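# Hang the shirt hanger on the rail at the red tape

## Task

The left gripper starts out holding a hanger with a T-shirt draped on it. Put that hanger on the rail so its hook sits on the red tape and the hanger lies about perpendicular to the rail, then leave it hanging at rest. The shirt must stay about centred on the hanger. Every other hanger must still be on the rail at the end. The rack is free-standing and must stay where it stands: if it tilts more than a little, the scene fails immediately. Anything held in place only by the robot at the end does not count. Finally open the gripper and move the arm away.

## Robot and tools

Robot: two arms, left_arm and right_arm, each ending in a parallel gripper. The names are labels only and do not mean image sides. The fingers point along the gripper's own +z axis and close along its y axis. The reported end_effector_position is the spot between the finger pads, just under 1 cm behind the tips.

Frame: a single scene frame serves both arms. Its origin is on the table surface midway between the arms; +x runs out over the table, +z points up, and left_arm sits toward +y. Positions are in metres; orientations are quaternions written w first (qw, qx, qy, qz). Reported hand positions can be somewhat off, more so at long reach.

Row layout (used by both motion tools): one flat list of 16 numbers covering both arms, always all 16 even when one arm is idle: left x, y, z, qw, qx, qy, qz, opening, then the right arm's same eight. x, y, z and the quaternion are an absolute pose in the scene frame, not an offset. Opening runs from -1 (closed) to +1 (fully open, 0.087 m).

execute_actions(actions): a list of up to 15 actions run one after another. Each action is a table of up to 15 rows; each row lasts one control step (1/30 s), and if fewer than 15 rows are given, the last row repeats to fill 15 steps. An empty list just reports state and images. Any target more than 0.6 m from the gripper's current position along any of that gripper's own axes gets the action refused for both arms; if the first action fails this test against the latest reported state, or any action is malformed, nothing runs at all. Each step, the commanded pose is clipped to within 70 mm and 16 degrees of the measured pose, so a far target may need several actions; after an action the arm only carries on to its last clipped pose. Position wins over orientation when both cannot be met. To keep an orientation fixed, repeat the same quaternion in every row rather than copying a drifted reported one. Joint friction can leave the hand up to about 31 mm short, and very small commanded steps may not move it.

move(target, speed, blocking): target is one 16-number row as above, an absolute pose per arm. Each gripper travels in a straight line toward its pose; both arms finish together in 0.5 to 10 s (cut off at 10 s). Rotation takes the shorter direction. speed is the path's top speed in m/s, 0.002 to 0.5, default 0.25; turning is capped at twice that in rad/s. The opening is applied at the start. Paths ignore obstacles and the other arm; real hands lag, wander and can exceed speed near full stretch. Faster contact and targets deeper past a surface push harder. The result adds a move: line with the ending (done, off_target, moving, held, fault) and active limits (paced = pose was clipped, held = a check blocked steps, after which the arm may jump fast), plus each gripper's distance from its pose. If only one arm is named, the other finished fine. With blocking=false the call returns after 0.5 s while motion continues; execute_actions and further moves are refused until a result shows the end, so call wait or stop.

wait(seconds): 0 to 10 s, arms hold their last command; a running move keeps going and the wait returns early when it ends. stop(): brakes a running move (needs braking room; fingers keep moving). zoom_image(camera, region): region is [x0, y0, x1, y1] in pixels of that camera's latest image, origin top-left, at most 504 by 504; cameras are cam_high, cam_low, cam_left_wrist, cam_right_wrist, each 504x504, returned in that order. finished_scene(scene): pass the current scene's number; it ends the scene for good and reports success.

Results: the state line left_arm: ... | right_arm: ... gives each gripper's position and quaternion. Hand target lines show where the controller is now driving each gripper. grip_measured is the finger opening on the command scale (last number of Joint positions is metres); readings may be off by about 1 mm. To hold something, command roughly 0.02 below grip_measured; less grips more gently. Each pad exerts about 20 N at most, and closing fast can squeeze harder. Actions runs list step readings; HELD with an arm label marks a step where that arm was held back. pose unreachable means the clearance check altered or blocked a command. FAULT lines mean an arm stopped. Joint ranges (rad): waist -2.618 to 3.054, shoulder 0.000 to 3.142, elbow 0.000 to 3.142, wrist pitch -1.571 to 1.571, wrist yaw -1.571 to 1.571, wrist roll -2.094 to 2.094.

Heat: carrying a load warms motors, even while idle. MOTOR HOT appears at 75 °C; at 90 °C that arm halts for 10 s; at 100 °C it goes limp and drops what it holds. Do not dawdle holding the hanger.

Care: an arm meant to stay still should receive its exact last reported pose and its intended opening every call. Keep the arms from striking or squeezing each other. Lower the hook gently onto the rail at the red tape; never shove the rack, since it is loose and tipping fails the scene. Do not knock rigid objects or other hangers off, avoid drops and slams, and expect occasional small nudges to loose items. Open, back away, and confirm the hanger hangs still before finishing.

Each tool is called after "Request:" as name([rows], argument=value, ...), one row to a line, values as JSON.

## Session

Request:
execute_actions(actions=[])

Scene clock: 0.00 s.
left_arm: end_effector_position=(+0.3361, +0.0022, +0.4397) grip_measured=-0.837 end_effector_quat_wxyz=(+0.665, +0.093, +0.737, -0.080) | right_arm: end_effector_position=(+0.3408, -0.2372, +0.3614) grip_measured=+1.000 end_effector_quat_wxyz=(+0.702, -0.071, +0.706, +0.061)
Joint positions: left_arm=[-1.004  1.741  2.082 -0.521 -0.958 -0.141  0.007] | right_arm=[-0.008  1.052  1.06  -0.014  0.012 -0.013  0.087]
Joint velocities: left_arm=[-0.002  0.007  0.012 -0.095  0.022  0.007  0.   ] | right_arm=[-0.002  0.017 -0.017 -0.022  0.007  0.037  0.   ]
Hand target (left_arm): +0.336, +0.002, +0.441; +0.666, +0.091, +0.736, -0.082
Hand target (right_arm): +0.341, -0.237, +0.361; +0.702, -0.071, +0.706, +0.061

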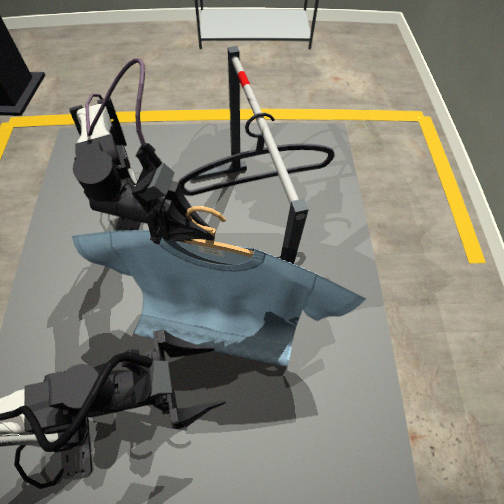

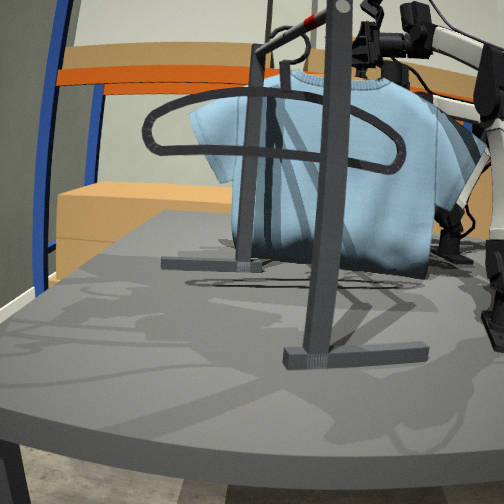

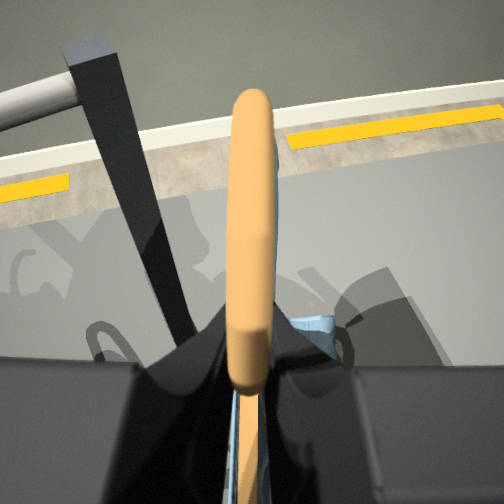

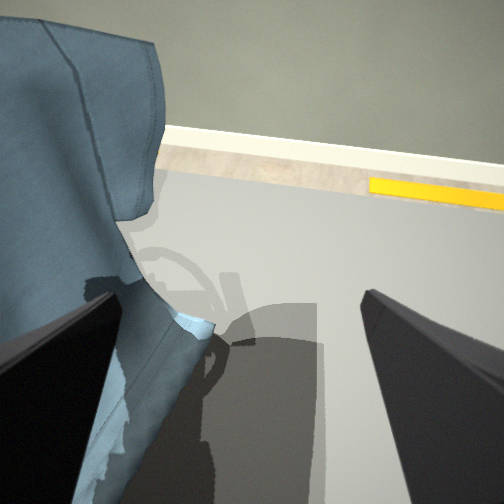

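Request:
move(target=[0.16,0.08,0.46,0.612,-0.354,0.612,0.354,-1,0.3408,-0.2372,0.3614,0.702,-0.071,0.706,0.061,1], speed=0.15)

Scene clock: 30.43 s.
left_arm: end_effector_position=(+0.1624, +0.0739, +0.4510) grip_measured=-0.837 end_effector_quat_wxyz=(+0.695, +0.103, +0.709, -0.065) | right_arm: end_effector_position=(+0.3408, -0.2372, +0.3614) grip_measured=+1.000 end_effector_quat_wxyz=(+0.702, -0.071, +0.706, +0.061)
Joint positions: left_arm=[-1.578  1.61   2.136 -1.36  -1.535 -0.783  0.007] | right_arm=[-0.008  1.052  1.06  -0.014  0.012 -0.013  0.087]
Joint velocities: left_arm=[-0.007  0.002 -0.022 -0.022 -0.051 -0.051 -0.001] | right_arm=[ 0.002 -0.002  0.007 -0.037  0.022  0.022  0.   ]
Hand target (left_arm): +0.161, +0.078, +0.459; +0.701, +0.095, +0.703, -0.069
Hand target (right_arm): +0.341, -0.237, +0.361; +0.702, -0.071, +0.706, +0.061
Off the commanded pose (left_arm): 0.011 m, 74 deg; orientation clipped at the last step of the last action.
Off the commanded pose (right_arm): 0.000 m, 0 deg.
joint sent to its limit (left arm) — the command would take joint 5 (wrist yaw) past its lower limit, so that joint was sent only as far as its limit.
move: off_target (left_arm); limits=paced

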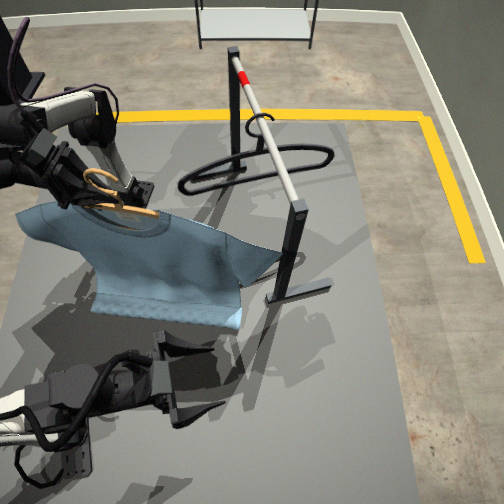

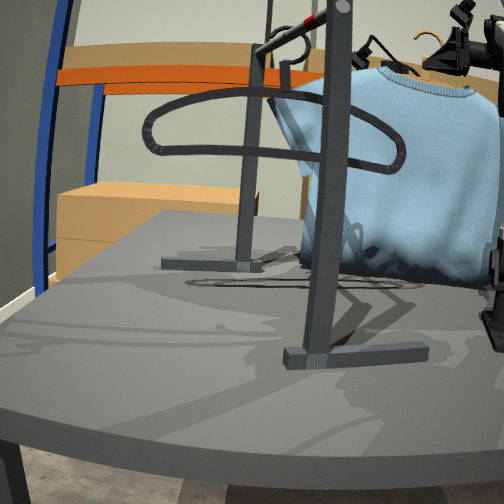

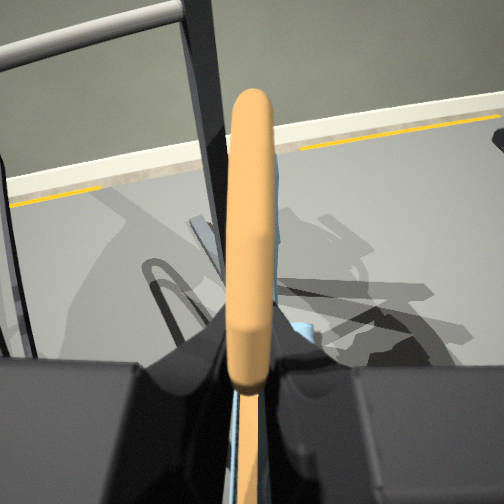

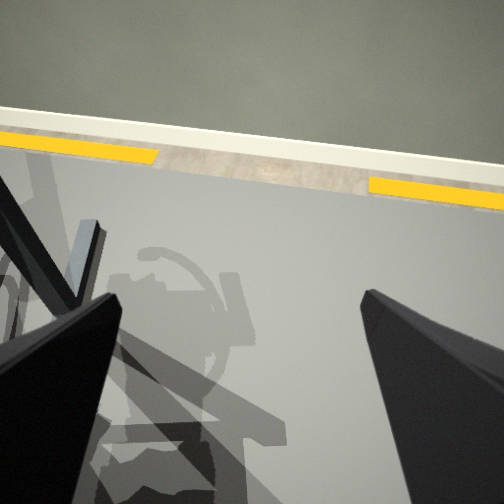

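Request:
move(target=[0.14,0.24,0.55,0.707,0,0.707,0,-1,0.3408,-0.2372,0.3614,0.702,-0.071,0.706,0.061,1], speed=0.1)

Request:
move(target=[0.14,0.36,0.52,0.698,-0.111,0.698,0.111,-1,0.3408,-0.2372,0.3614,0.702,-0.071,0.706,0.061,1], speed=0.1)

Scene clock: 44.73 s.
left_arm: end_effector_position=(+0.1453, +0.2208, +0.5466) grip_measured=-0.837 end_effector_quat_wxyz=(+0.638, +0.294, +0.647, -0.297) | right_arm: end_effector_position=(+0.3408, -0.2372, +0.3614) grip_measured=+1.000 end_effector_quat_wxyz=(+0.702, -0.071, +0.706, +0.061)
Joint positions: left_arm=[-2.198  1.227  2.473 -1.57  -1.541 -0.332  0.007] | right_arm=[-0.008  1.052  1.06  -0.014  0.012 -0.013  0.087]
Joint velocities: left_arm=[ 0.002 -0.002  0.027 -0.022 -0.051 -0.022 -0.   ] | right_arm=[ 0.007  0.002  0.002 -0.007  0.037  0.022  0.   ]
Hand target (left_arm): +0.150, +0.225, +0.549; +0.642, +0.282, +0.649, -0.293
Hand target (right_arm): +0.341, -0.237, +0.361; +0.702, -0.071, +0.706, +0.061
Off the commanded pose (left_arm): 0.020 m, 49 deg; orientation clipped at the last step of the last action.
Off the commanded pose (right_arm): 0.000 m, 0 deg.
joint sent to its limit (left arm) — the command would take joint 5 (wrist yaw) past its lower limit, so that joint was sent only as far as its limit.
move: off_target (left_arm); limits=paced

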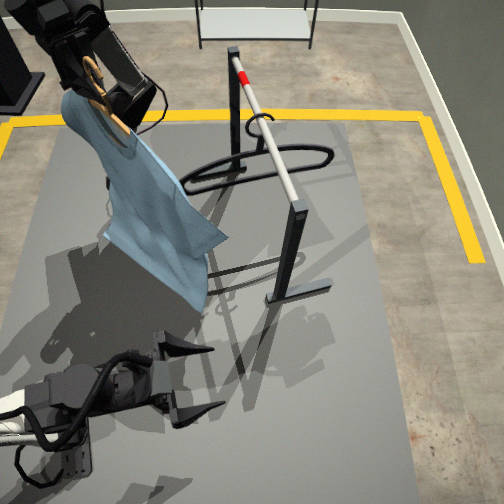

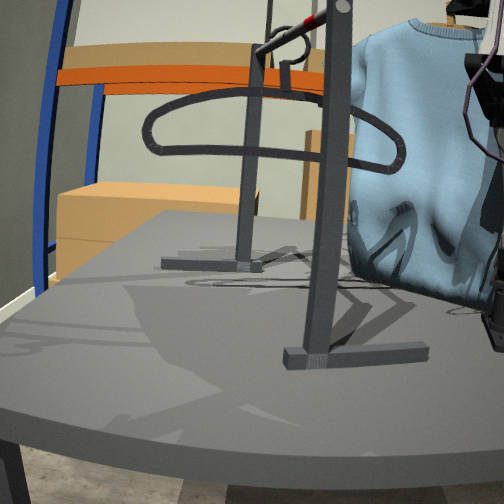

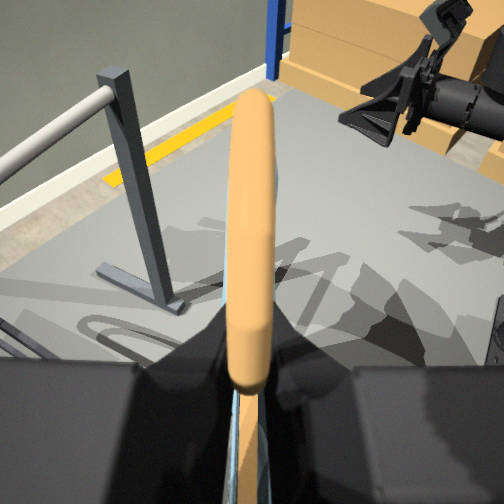

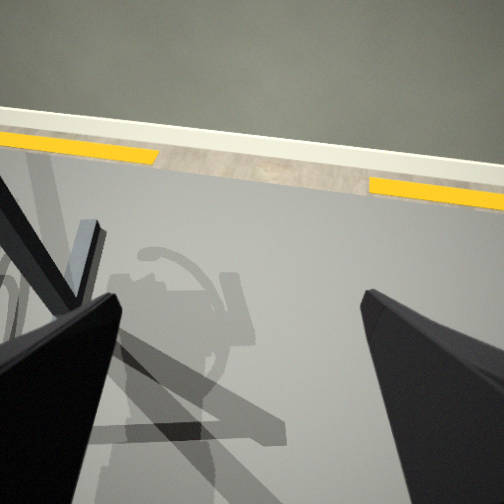

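Scene clock: 52.23 s.
left_arm: end_effector_position=(+0.1399, +0.3607, +0.5081) grip_measured=-0.837 end_effector_quat_wxyz=(+0.675, -0.132, +0.720, +0.094) | right_arm: end_effector_position=(+0.3408, -0.2372, +0.3614) grip_measured=+1.000 end_effector_quat_wxyz=(+0.702, -0.071, +0.706, +0.061)
Joint positions: left_arm=[ 0.904  0.874  2.279 -1.48   0.378 -0.016  0.007] | right_arm=[-0.008  1.052  1.06  -0.014  0.012 -0.013  0.087]
Joint velocities: left_arm=[-0.012 -0.012  0.002  0.022  0.022  0.022  0.   ] | right_arm=[-0.007  0.007 -0.002 -0.081 -0.022 -0.007  0.   ]
Hand target (left_arm): +0.137, +0.356, +0.518; +0.695, -0.115, +0.702, +0.107
Hand target (right_arm): +0.341, -0.237, +0.361; +0.702, -0.071, +0.706, +0.061
Off the commanded pose (left_arm): 0.012 m, 5 deg.
Off the commanded pose (right_arm): 0.000 m, 0 deg.
move: off_target (left_arm); limits=paced

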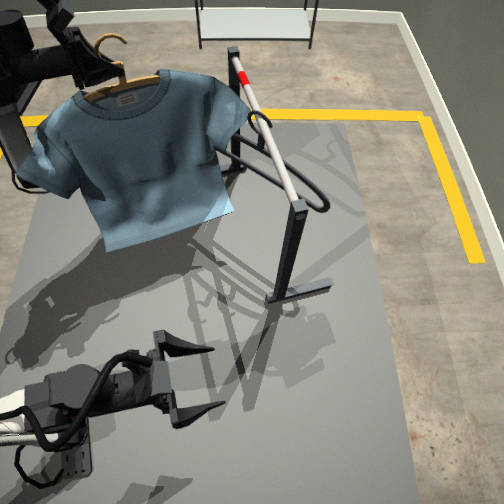

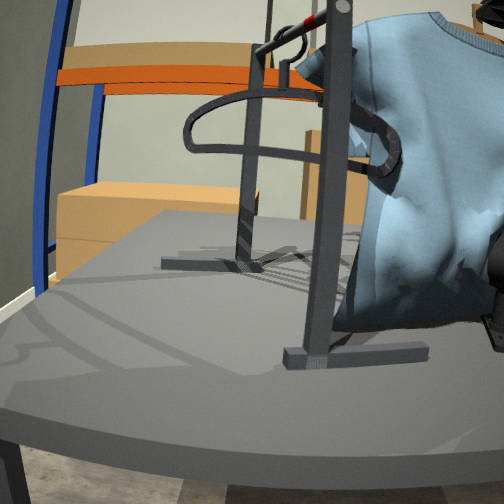

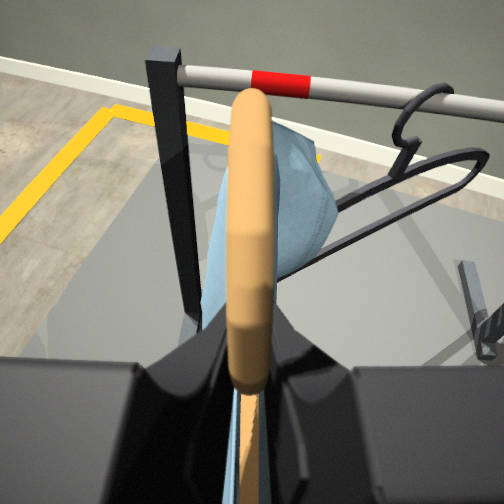

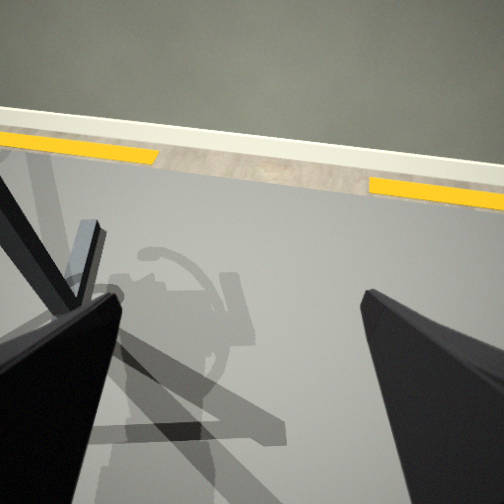

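Request:
move(target=[0.06,0.40,0.52,0.579,-0.406,0.579,0.406,-1,0.3408,-0.2372,0.3614,0.702,-0.071,0.706,0.061,1], speed=0.08)

Request:
wait(seconds=4)

Scene clock: 63.27 s.
left_arm: end_effector_position=(+0.0683, +0.4081, +0.5163) grip_measured=-0.837 end_effector_quat_wxyz=(+0.582, -0.406, +0.586, +0.392) | right_arm: end_effector_position=(+0.3408, -0.2372, +0.3614) grip_measured=+1.000 end_effector_quat_wxyz=(+0.702, -0.071, +0.706, +0.061)
Joint positions: left_arm=[ 1.436  0.874  2.427 -1.569  0.031 -0.013  0.007] | right_arm=[-0.008  1.052  1.06  -0.014  0.012 -0.013  0.087]
Joint velocities: left_arm=[-0.002 -0.007 -0.017  0.022 -0.037  0.051  0.001] | right_arm=[ 0.022 -0.002 -0.012  0.022 -0.037  0.051  0.   ]
Hand target (left_arm): +0.062, +0.400, +0.520; +0.584, -0.404, +0.574, +0.407
Hand target (right_arm): +0.341, -0.237, +0.361; +0.702, -0.071, +0.706, +0.061
Off the commanded pose (left_arm): 0.012 m, 2 deg.
Off the commanded pose (right_arm): 0.000 m, 0 deg.
joint sent to its limit (left arm) — the command would take joint 4 (wrist pitch) past its lower limit, so that joint was sent only as far as its limit.
move: off_target (left_arm)

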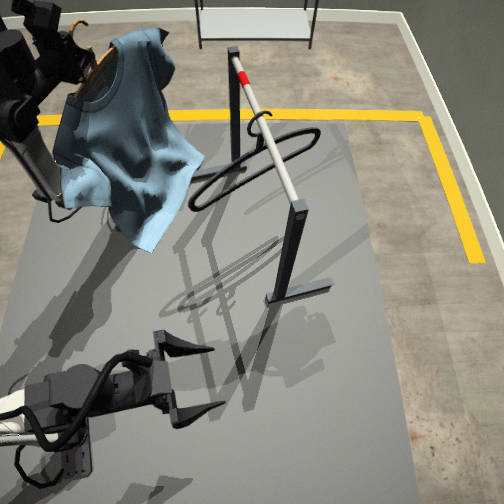

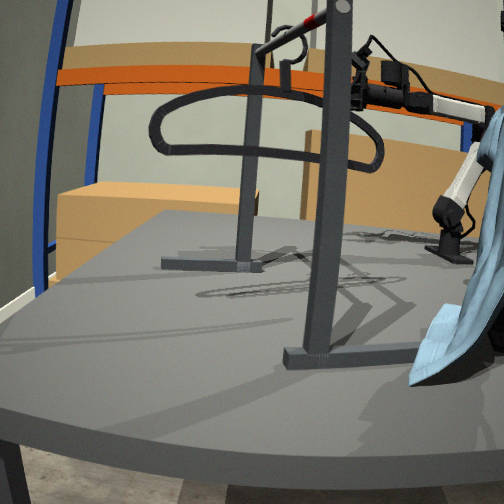

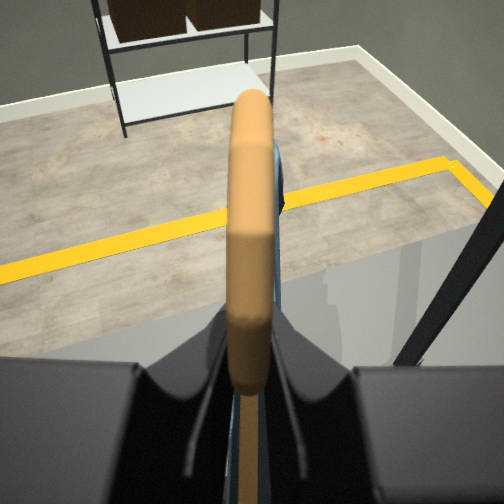

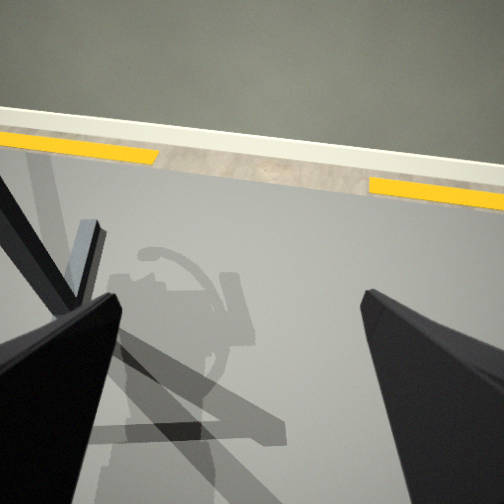

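Scene clock: 67.27 s.
left_arm: end_effector_position=(+0.0679, +0.4082, +0.5163) grip_measured=-0.837 end_effector_quat_wxyz=(+0.581, -0.406, +0.586, +0.392) | right_arm: end_effector_position=(+0.3408, -0.2372, +0.3614) grip_measured=+1.000 end_effector_quat_wxyz=(+0.702, -0.071, +0.706, +0.061)
Joint positions: left_arm=[ 1.436  0.874  2.427 -1.569  0.029 -0.013  0.007] | right_arm=[-0.008  1.052  1.06  -0.014  0.012 -0.013  0.087]
Joint velocities: left_arm=[-0.012 -0.012 -0.002 -0.007 -0.007 -0.022 -0.001] | right_arm=[-0.012 -0.007  0.012  0.037 -0.051  0.022  0.   ]
Hand target (left_arm): +0.062, +0.400, +0.520; +0.584, -0.404, +0.574, +0.407
Hand target (right_arm): +0.341, -0.237, +0.361; +0.702, -0.071, +0.706, +0.061
Off the commanded pose (left_arm): 0.012 m, 2 deg.
Off the commanded pose (right_arm): 0.000 m, 0 deg.
wait: 4.00 s; at rest by 0.17 s

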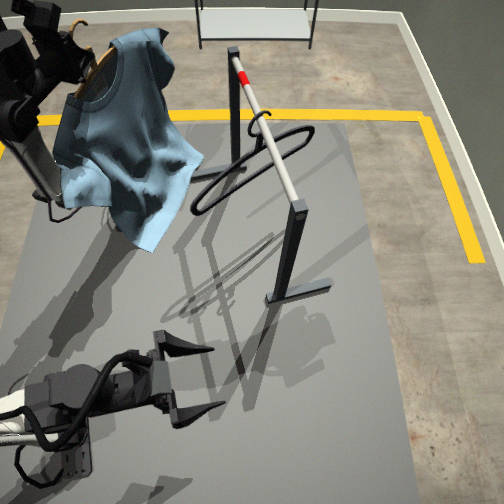

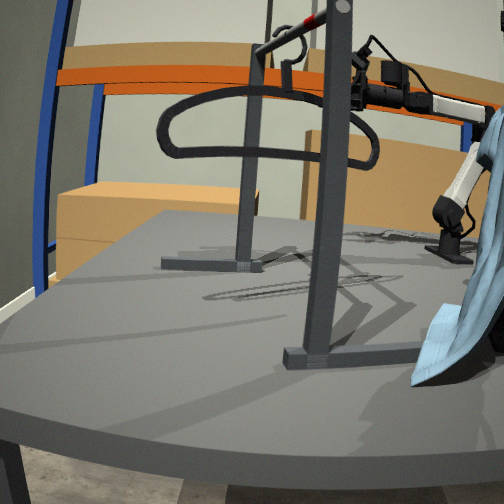

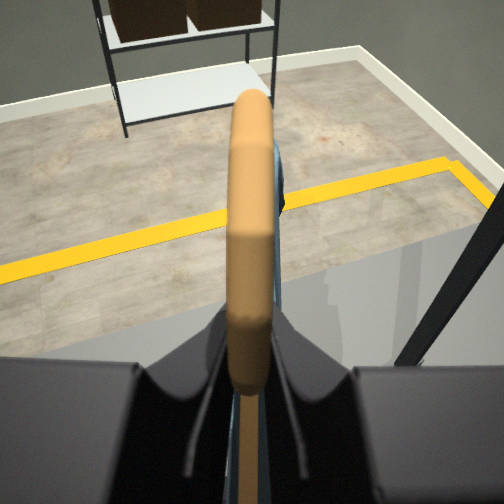

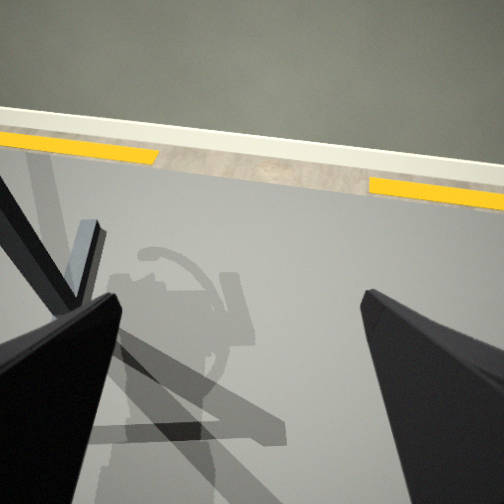

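Request:
move(target=[0.14,0.345,0.47,0.698,-0.111,0.698,0.111,-1,0.3408,-0.2372,0.3614,0.702,-0.071,0.706,0.061,1], speed=0.08)

Request:
move(target=[0.27,0.387,0.47,0.698,-0.111,0.698,0.111,-1,0.3408,-0.2372,0.3614,0.702,-0.071,0.706,0.061,1], speed=0.06)

Scene clock: 78.90 s.
left_arm: end_effector_position=(+0.1406, +0.3512, +0.4617) grip_measured=-0.837 end_effector_quat_wxyz=(+0.679, -0.133, +0.714, +0.107) | right_arm: end_effector_position=(+0.3408, -0.2372, +0.3614) grip_measured=+1.000 end_effector_quat_wxyz=(+0.702, -0.071, +0.706, +0.061)
Joint positions: left_arm=[ 1.017  0.614  1.869 -1.315  0.468 -0.001  0.007] | right_arm=[-0.008  1.052  1.06  -0.014  0.012 -0.013  0.087]
Joint velocities: left_arm=[-0.002 -0.017 -0.007  0.022 -0.022 -0.007  0.001] | right_arm=[-0.002 -0.012  0.007 -0.066 -0.022 -0.051  0.   ]
Hand target (left_arm): +0.139, +0.346, +0.469; +0.696, -0.111, +0.700, +0.111
Hand target (right_arm): +0.341, -0.237, +0.361; +0.702, -0.071, +0.706, +0.061
Off the commanded pose (left_arm): 0.010 m, 4 deg.
Off the commanded pose (right_arm): 0.000 m, 0 deg.
move: off_target (left_arm)

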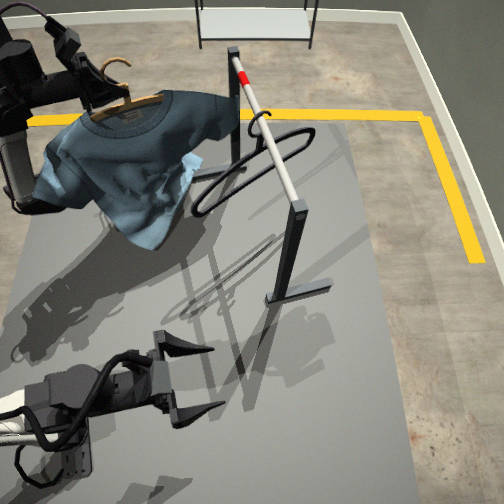

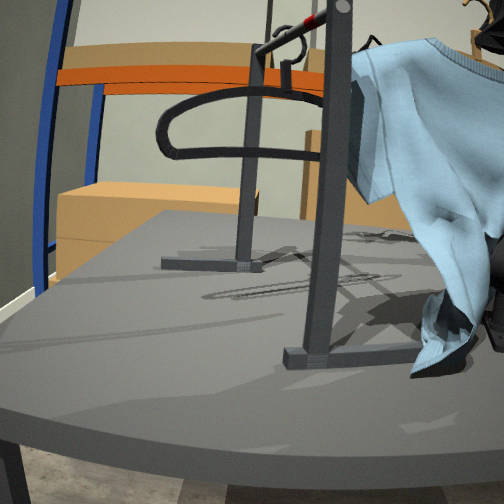

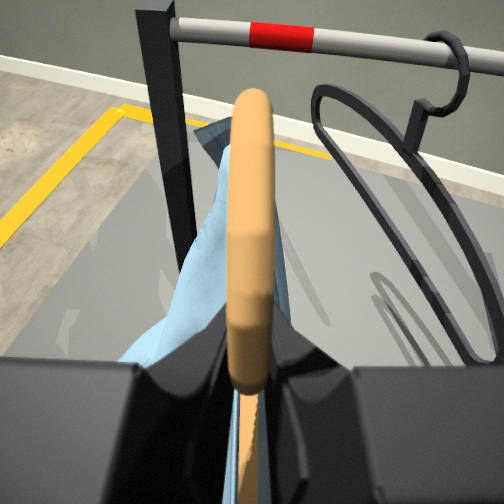

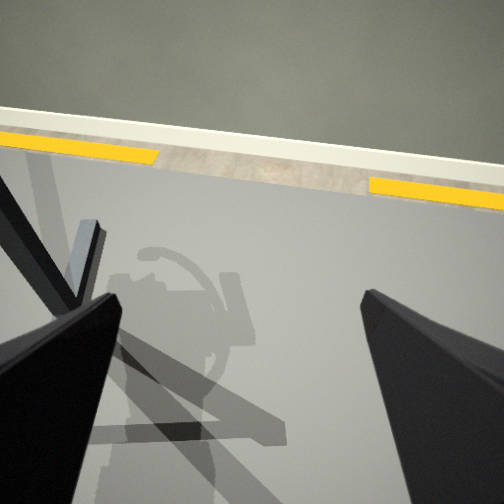

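Scene clock: 81.87 s.
left_arm: end_effector_position=(+0.2673, +0.3893, +0.4704) grip_measured=-0.837 end_effector_quat_wxyz=(+0.660, -0.254, +0.661, +0.252) | right_arm: end_effector_position=(+0.3408, -0.2372, +0.3614) grip_measured=+1.000 end_effector_quat_wxyz=(+0.702, -0.071, +0.706, +0.061)
Joint positions: left_arm=[ 2.519  0.542  1.866 -1.184  1.581 -0.142  0.007] | right_arm=[-0.008  1.052  1.06  -0.014  0.012 -0.013  0.087]
Joint velocities: left_arm=[-0.002 -0.002  0.007 -0.007  0.007 -0.022 -0.   ] | right_arm=[-0.012 -0.012 -0.017  0.066  0.007  0.022  0.   ]
Hand target (left_arm): +0.270, +0.388, +0.471; +0.659, -0.257, +0.659, +0.256
Hand target (right_arm): +0.341, -0.237, +0.361; +0.702, -0.071, +0.706, +0.061
Off the commanded pose (left_arm): 0.004 m, 24 deg; orientation clipped at the last step of the last action.
Off the commanded pose (right_arm): 0.000 m, 0 deg.
joint sent to its limit (left arm) — the command would take joint 5 (wrist yaw) past its upper limit, so that joint was sent only as far as its limit.
move: off_target (left_arm); limits=paced

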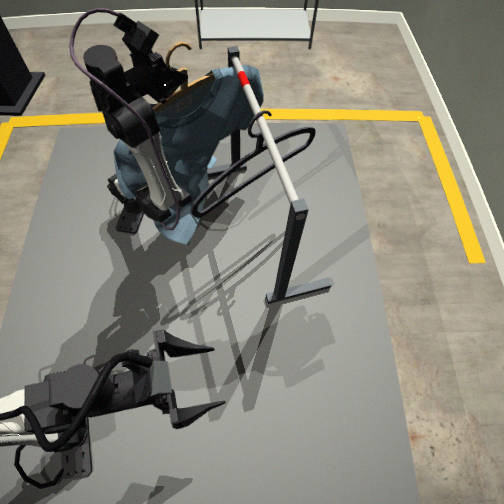

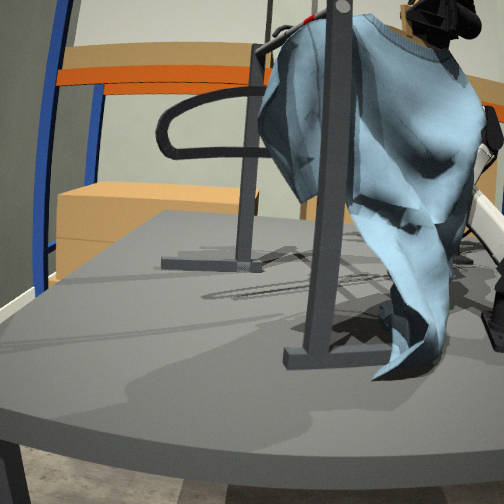

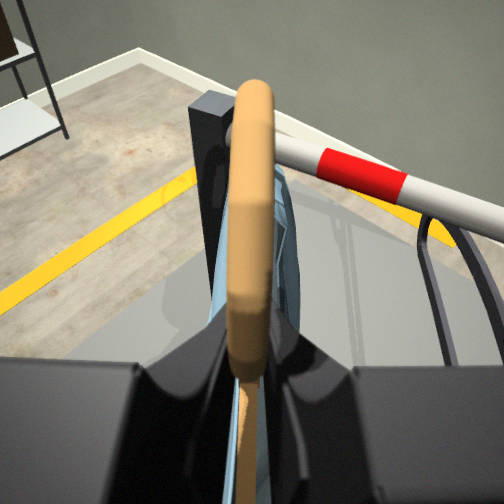

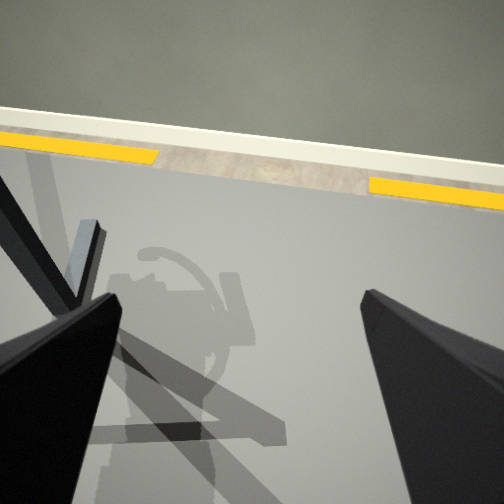

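Request:
move(target=[0.14,0.345,0.47,0.698,-0.111,0.698,0.111,-1,0.3408,-0.2372,0.3614,0.702,-0.071,0.706,0.061,1], speed=0.08)

Request:
move(target=[0.05,0.38,0.48,0.579,-0.406,0.579,0.406,-1,0.3408,-0.2372,0.3614,0.702,-0.071,0.706,0.061,1], speed=0.08)

Request:
move(target=[0.11,0.54,0.48,0.579,-0.406,0.579,0.406,-1,0.3408,-0.2372,0.3614,0.702,-0.071,0.706,0.061,1], speed=0.08)

Request:
move(target=[0.15,0.36,0.47,0.698,-0.111,0.698,0.111,-1,0.3408,-0.2372,0.3614,0.702,-0.071,0.706,0.061,1], speed=0.08)

Scene clock: 95.10 s.
left_arm: end_effector_position=(+0.1408, +0.3426, +0.4643) grip_measured=-0.837 end_effector_quat_wxyz=(+0.691, -0.110, +0.706, +0.109) | right_arm: end_effector_position=(+0.3408, -0.2372, +0.3614) grip_measured=+1.000 end_effector_quat_wxyz=(+0.702, -0.071, +0.706, +0.061)
Joint positions: left_arm=[ 1.035  0.586  1.848 -1.285  0.516  0.013  0.007] | right_arm=[-0.008  1.052  1.06  -0.014  0.012 -0.013  0.087]
Joint velocities: left_arm=[-0.012 -0.007  0.007 -0.022 -0.037  0.007 -0.   ] | right_arm=[-0.007 -0.012  0.012  0.007  0.051 -0.007  0.   ]
Hand target (left_arm): +0.139, +0.343, +0.469; +0.695, -0.110, +0.701, +0.112
Hand target (right_arm): +0.341, -0.237, +0.361; +0.702, -0.071, +0.706, +0.061
Off the commanded pose (left_arm): 0.006 m, 1 deg.
Off the commanded pose (right_arm): 0.000 m, 0 deg.
move: done

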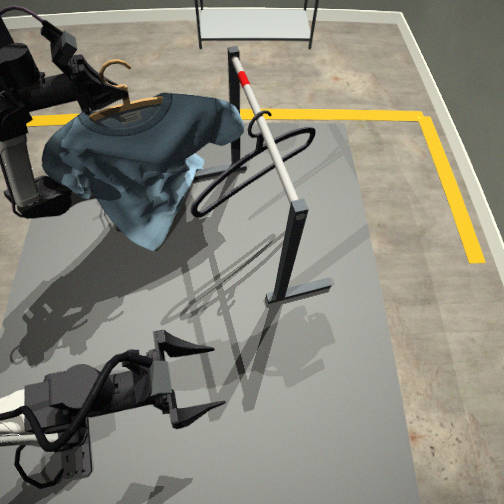

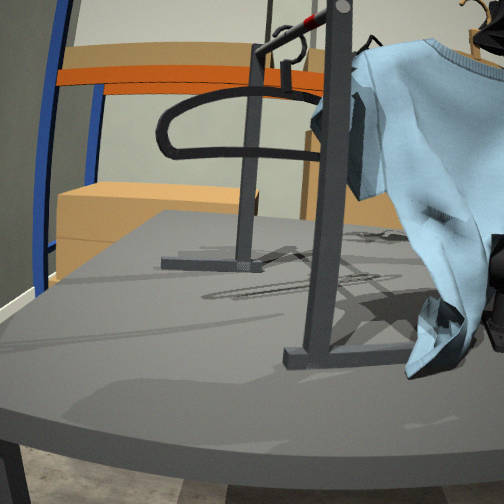

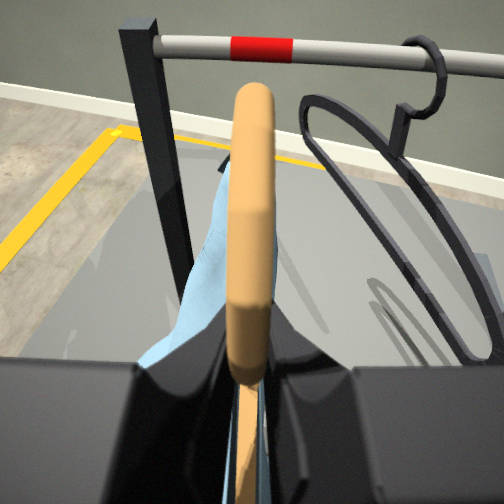

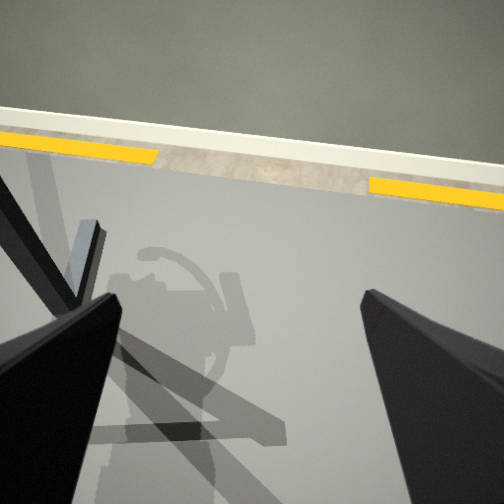

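Scene clock: 101.17 s.
left_arm: end_effector_position=(+0.0528, +0.3770, +0.4758) grip_measured=-0.837 end_effector_quat_wxyz=(+0.584, -0.399, +0.584, +0.398) | right_arm: end_effector_position=(+0.3408, -0.2372, +0.3614) grip_measured=+1.000 end_effector_quat_wxyz=(+0.702, -0.071, +0.706, +0.061)
Joint positions: left_arm=[ 1.414  0.635  2.155 -1.522  0.009 -0.001  0.007] | right_arm=[-0.008  1.052  1.06  -0.014  0.012 -0.013  0.087]
Joint velocities: left_arm=[ 0.007  0.002  0.002 -0.051  0.037  0.022  0.   ] | right_arm=[-0.012 -0.012 -0.002  0.081  0.007  0.066  0.   ]
Hand target (left_arm): +0.051, +0.380, +0.480; +0.580, -0.407, +0.578, +0.405
Hand target (right_arm): +0.341, -0.237, +0.361; +0.702, -0.071, +0.706, +0.061
Off the commanded pose (left_arm): 0.006 m, 1 deg.
Off the commanded pose (right_arm): 0.000 m, 0 deg.
move: done

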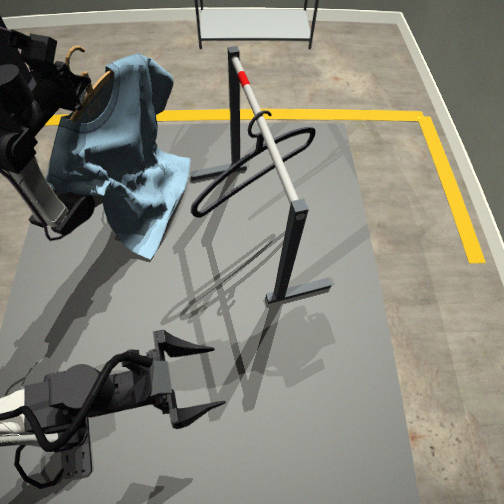

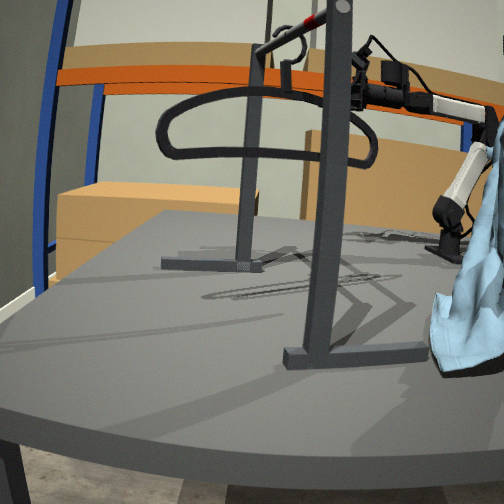

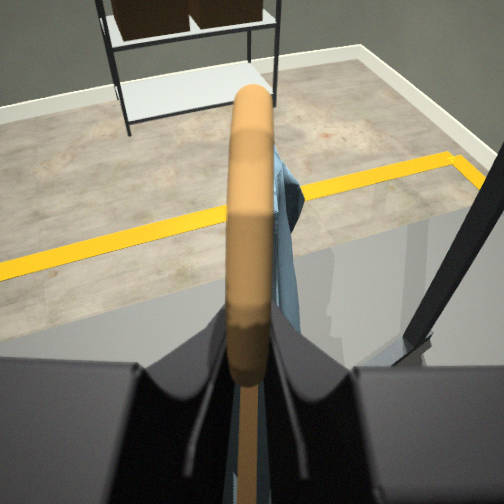

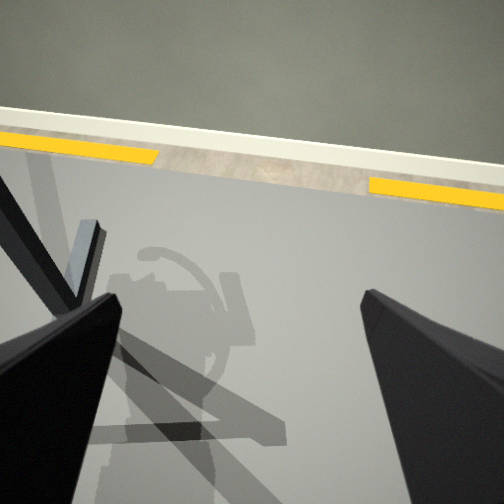

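Scene clock: 103.83 s.
left_arm: end_effector_position=(+0.1065, +0.5315, +0.4724) grip_measured=-0.837 end_effector_quat_wxyz=(+0.571, -0.411, +0.587, +0.401) | right_arm: end_effector_position=(+0.3408, -0.2372, +0.3614) grip_measured=+1.000 end_effector_quat_wxyz=(+0.702, -0.071, +0.706, +0.061)
Joint positions: left_arm=[ 1.349  0.73   1.649 -0.945 -0.082 -0.001  0.007] | right_arm=[-0.008  1.052  1.06  -0.014  0.012 -0.013  0.087]
Joint velocities: left_arm=[-0.012 -0.007  0.002  0.022 -0.11  -0.007  0.   ] | right_arm=[ 0.007  0.012 -0.002 -0.007 -0.066 -0.037  0.   ]
Hand target (left_arm): +0.108, +0.540, +0.479; +0.576, -0.409, +0.577, +0.411
Hand target (right_arm): +0.341, -0.237, +0.361; +0.702, -0.071, +0.706, +0.061
Off the commanded pose (left_arm): 0.012 m, 2 deg.
Off the commanded pose (right_arm): 0.000 m, 0 deg.
move: off_target (left_arm)

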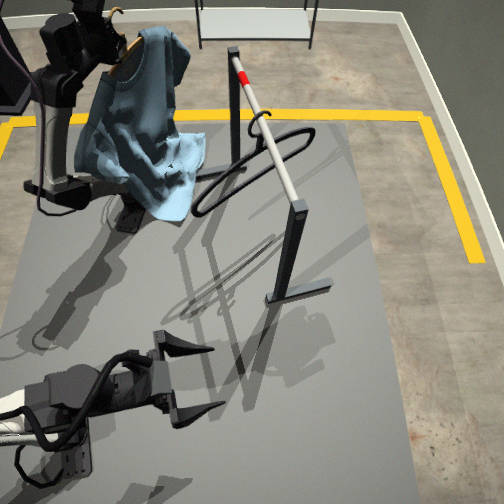

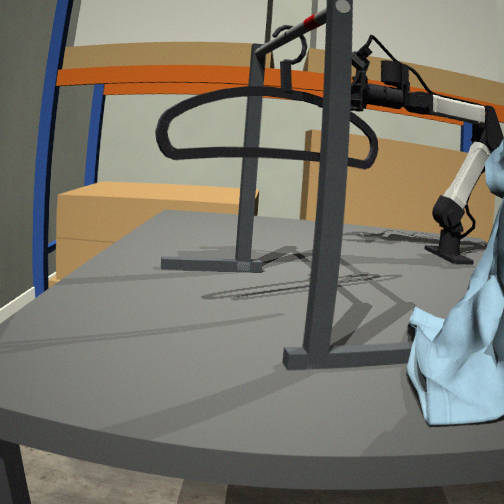

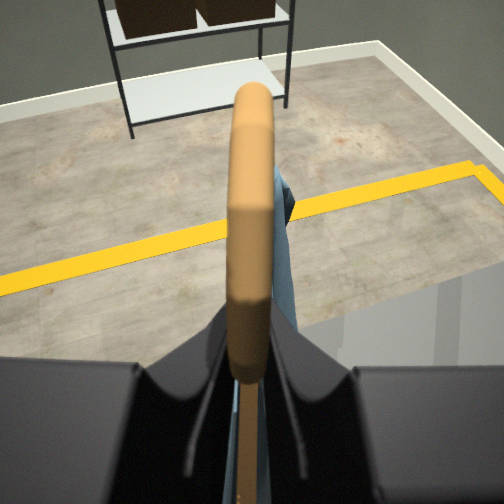

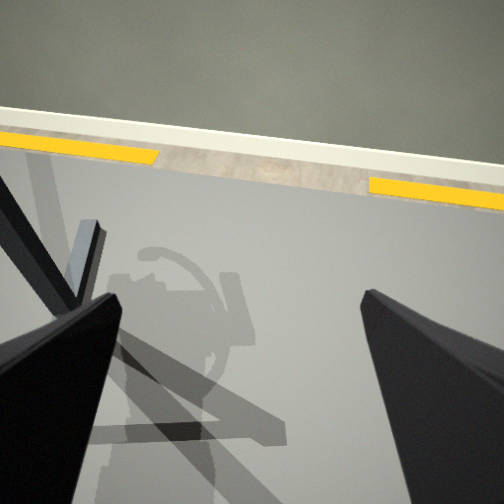

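Scene clock: 109.97 s.
left_arm: end_effector_position=(+0.1582, +0.3694, +0.4605) grip_measured=-0.838 end_effector_quat_wxyz=(+0.681, -0.125, +0.715, +0.101) | right_arm: end_effector_position=(+0.3408, -0.2372, +0.3614) grip_measured=+1.000 end_effector_quat_wxyz=(+0.702, -0.071, +0.706, +0.061)
Joint positions: left_arm=[ 0.977  0.623  1.775 -1.212  0.45   0.     0.007] | right_arm=[-0.008  1.052  1.06  -0.014  0.012 -0.013  0.087]
Joint velocities: left_arm=[-0.007  0.002 -0.012 -0.066 -0.037 -0.022 -0.   ] | right_arm=[ 0.012 -0.002  0.002  0.007 -0.081 -0.051  0.   ]
Hand target (left_arm): +0.151, +0.360, +0.470; +0.697, -0.111, +0.700, +0.111
Hand target (right_arm): +0.341, -0.237, +0.361; +0.702, -0.071, +0.706, +0.061
Off the commanded pose (left_arm): 0.016 m, 3 deg.
Off the commanded pose (right_arm): 0.000 m, 0 deg.
move: off_target (left_arm)

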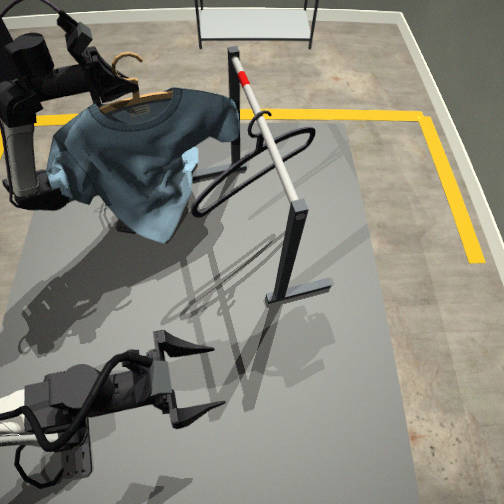

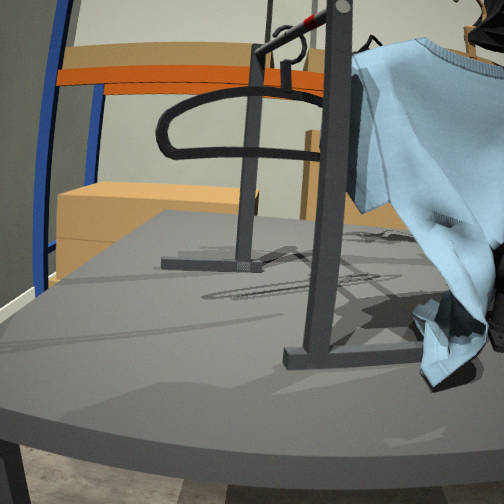

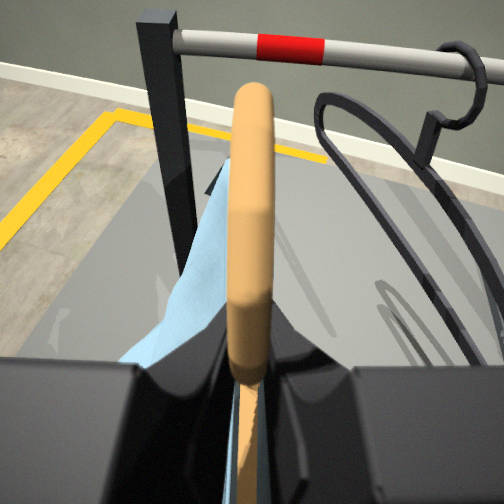

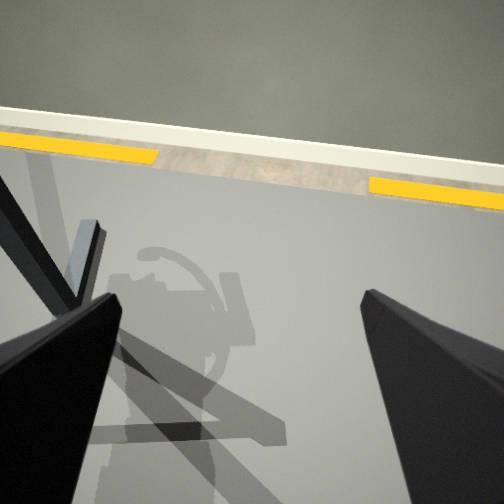

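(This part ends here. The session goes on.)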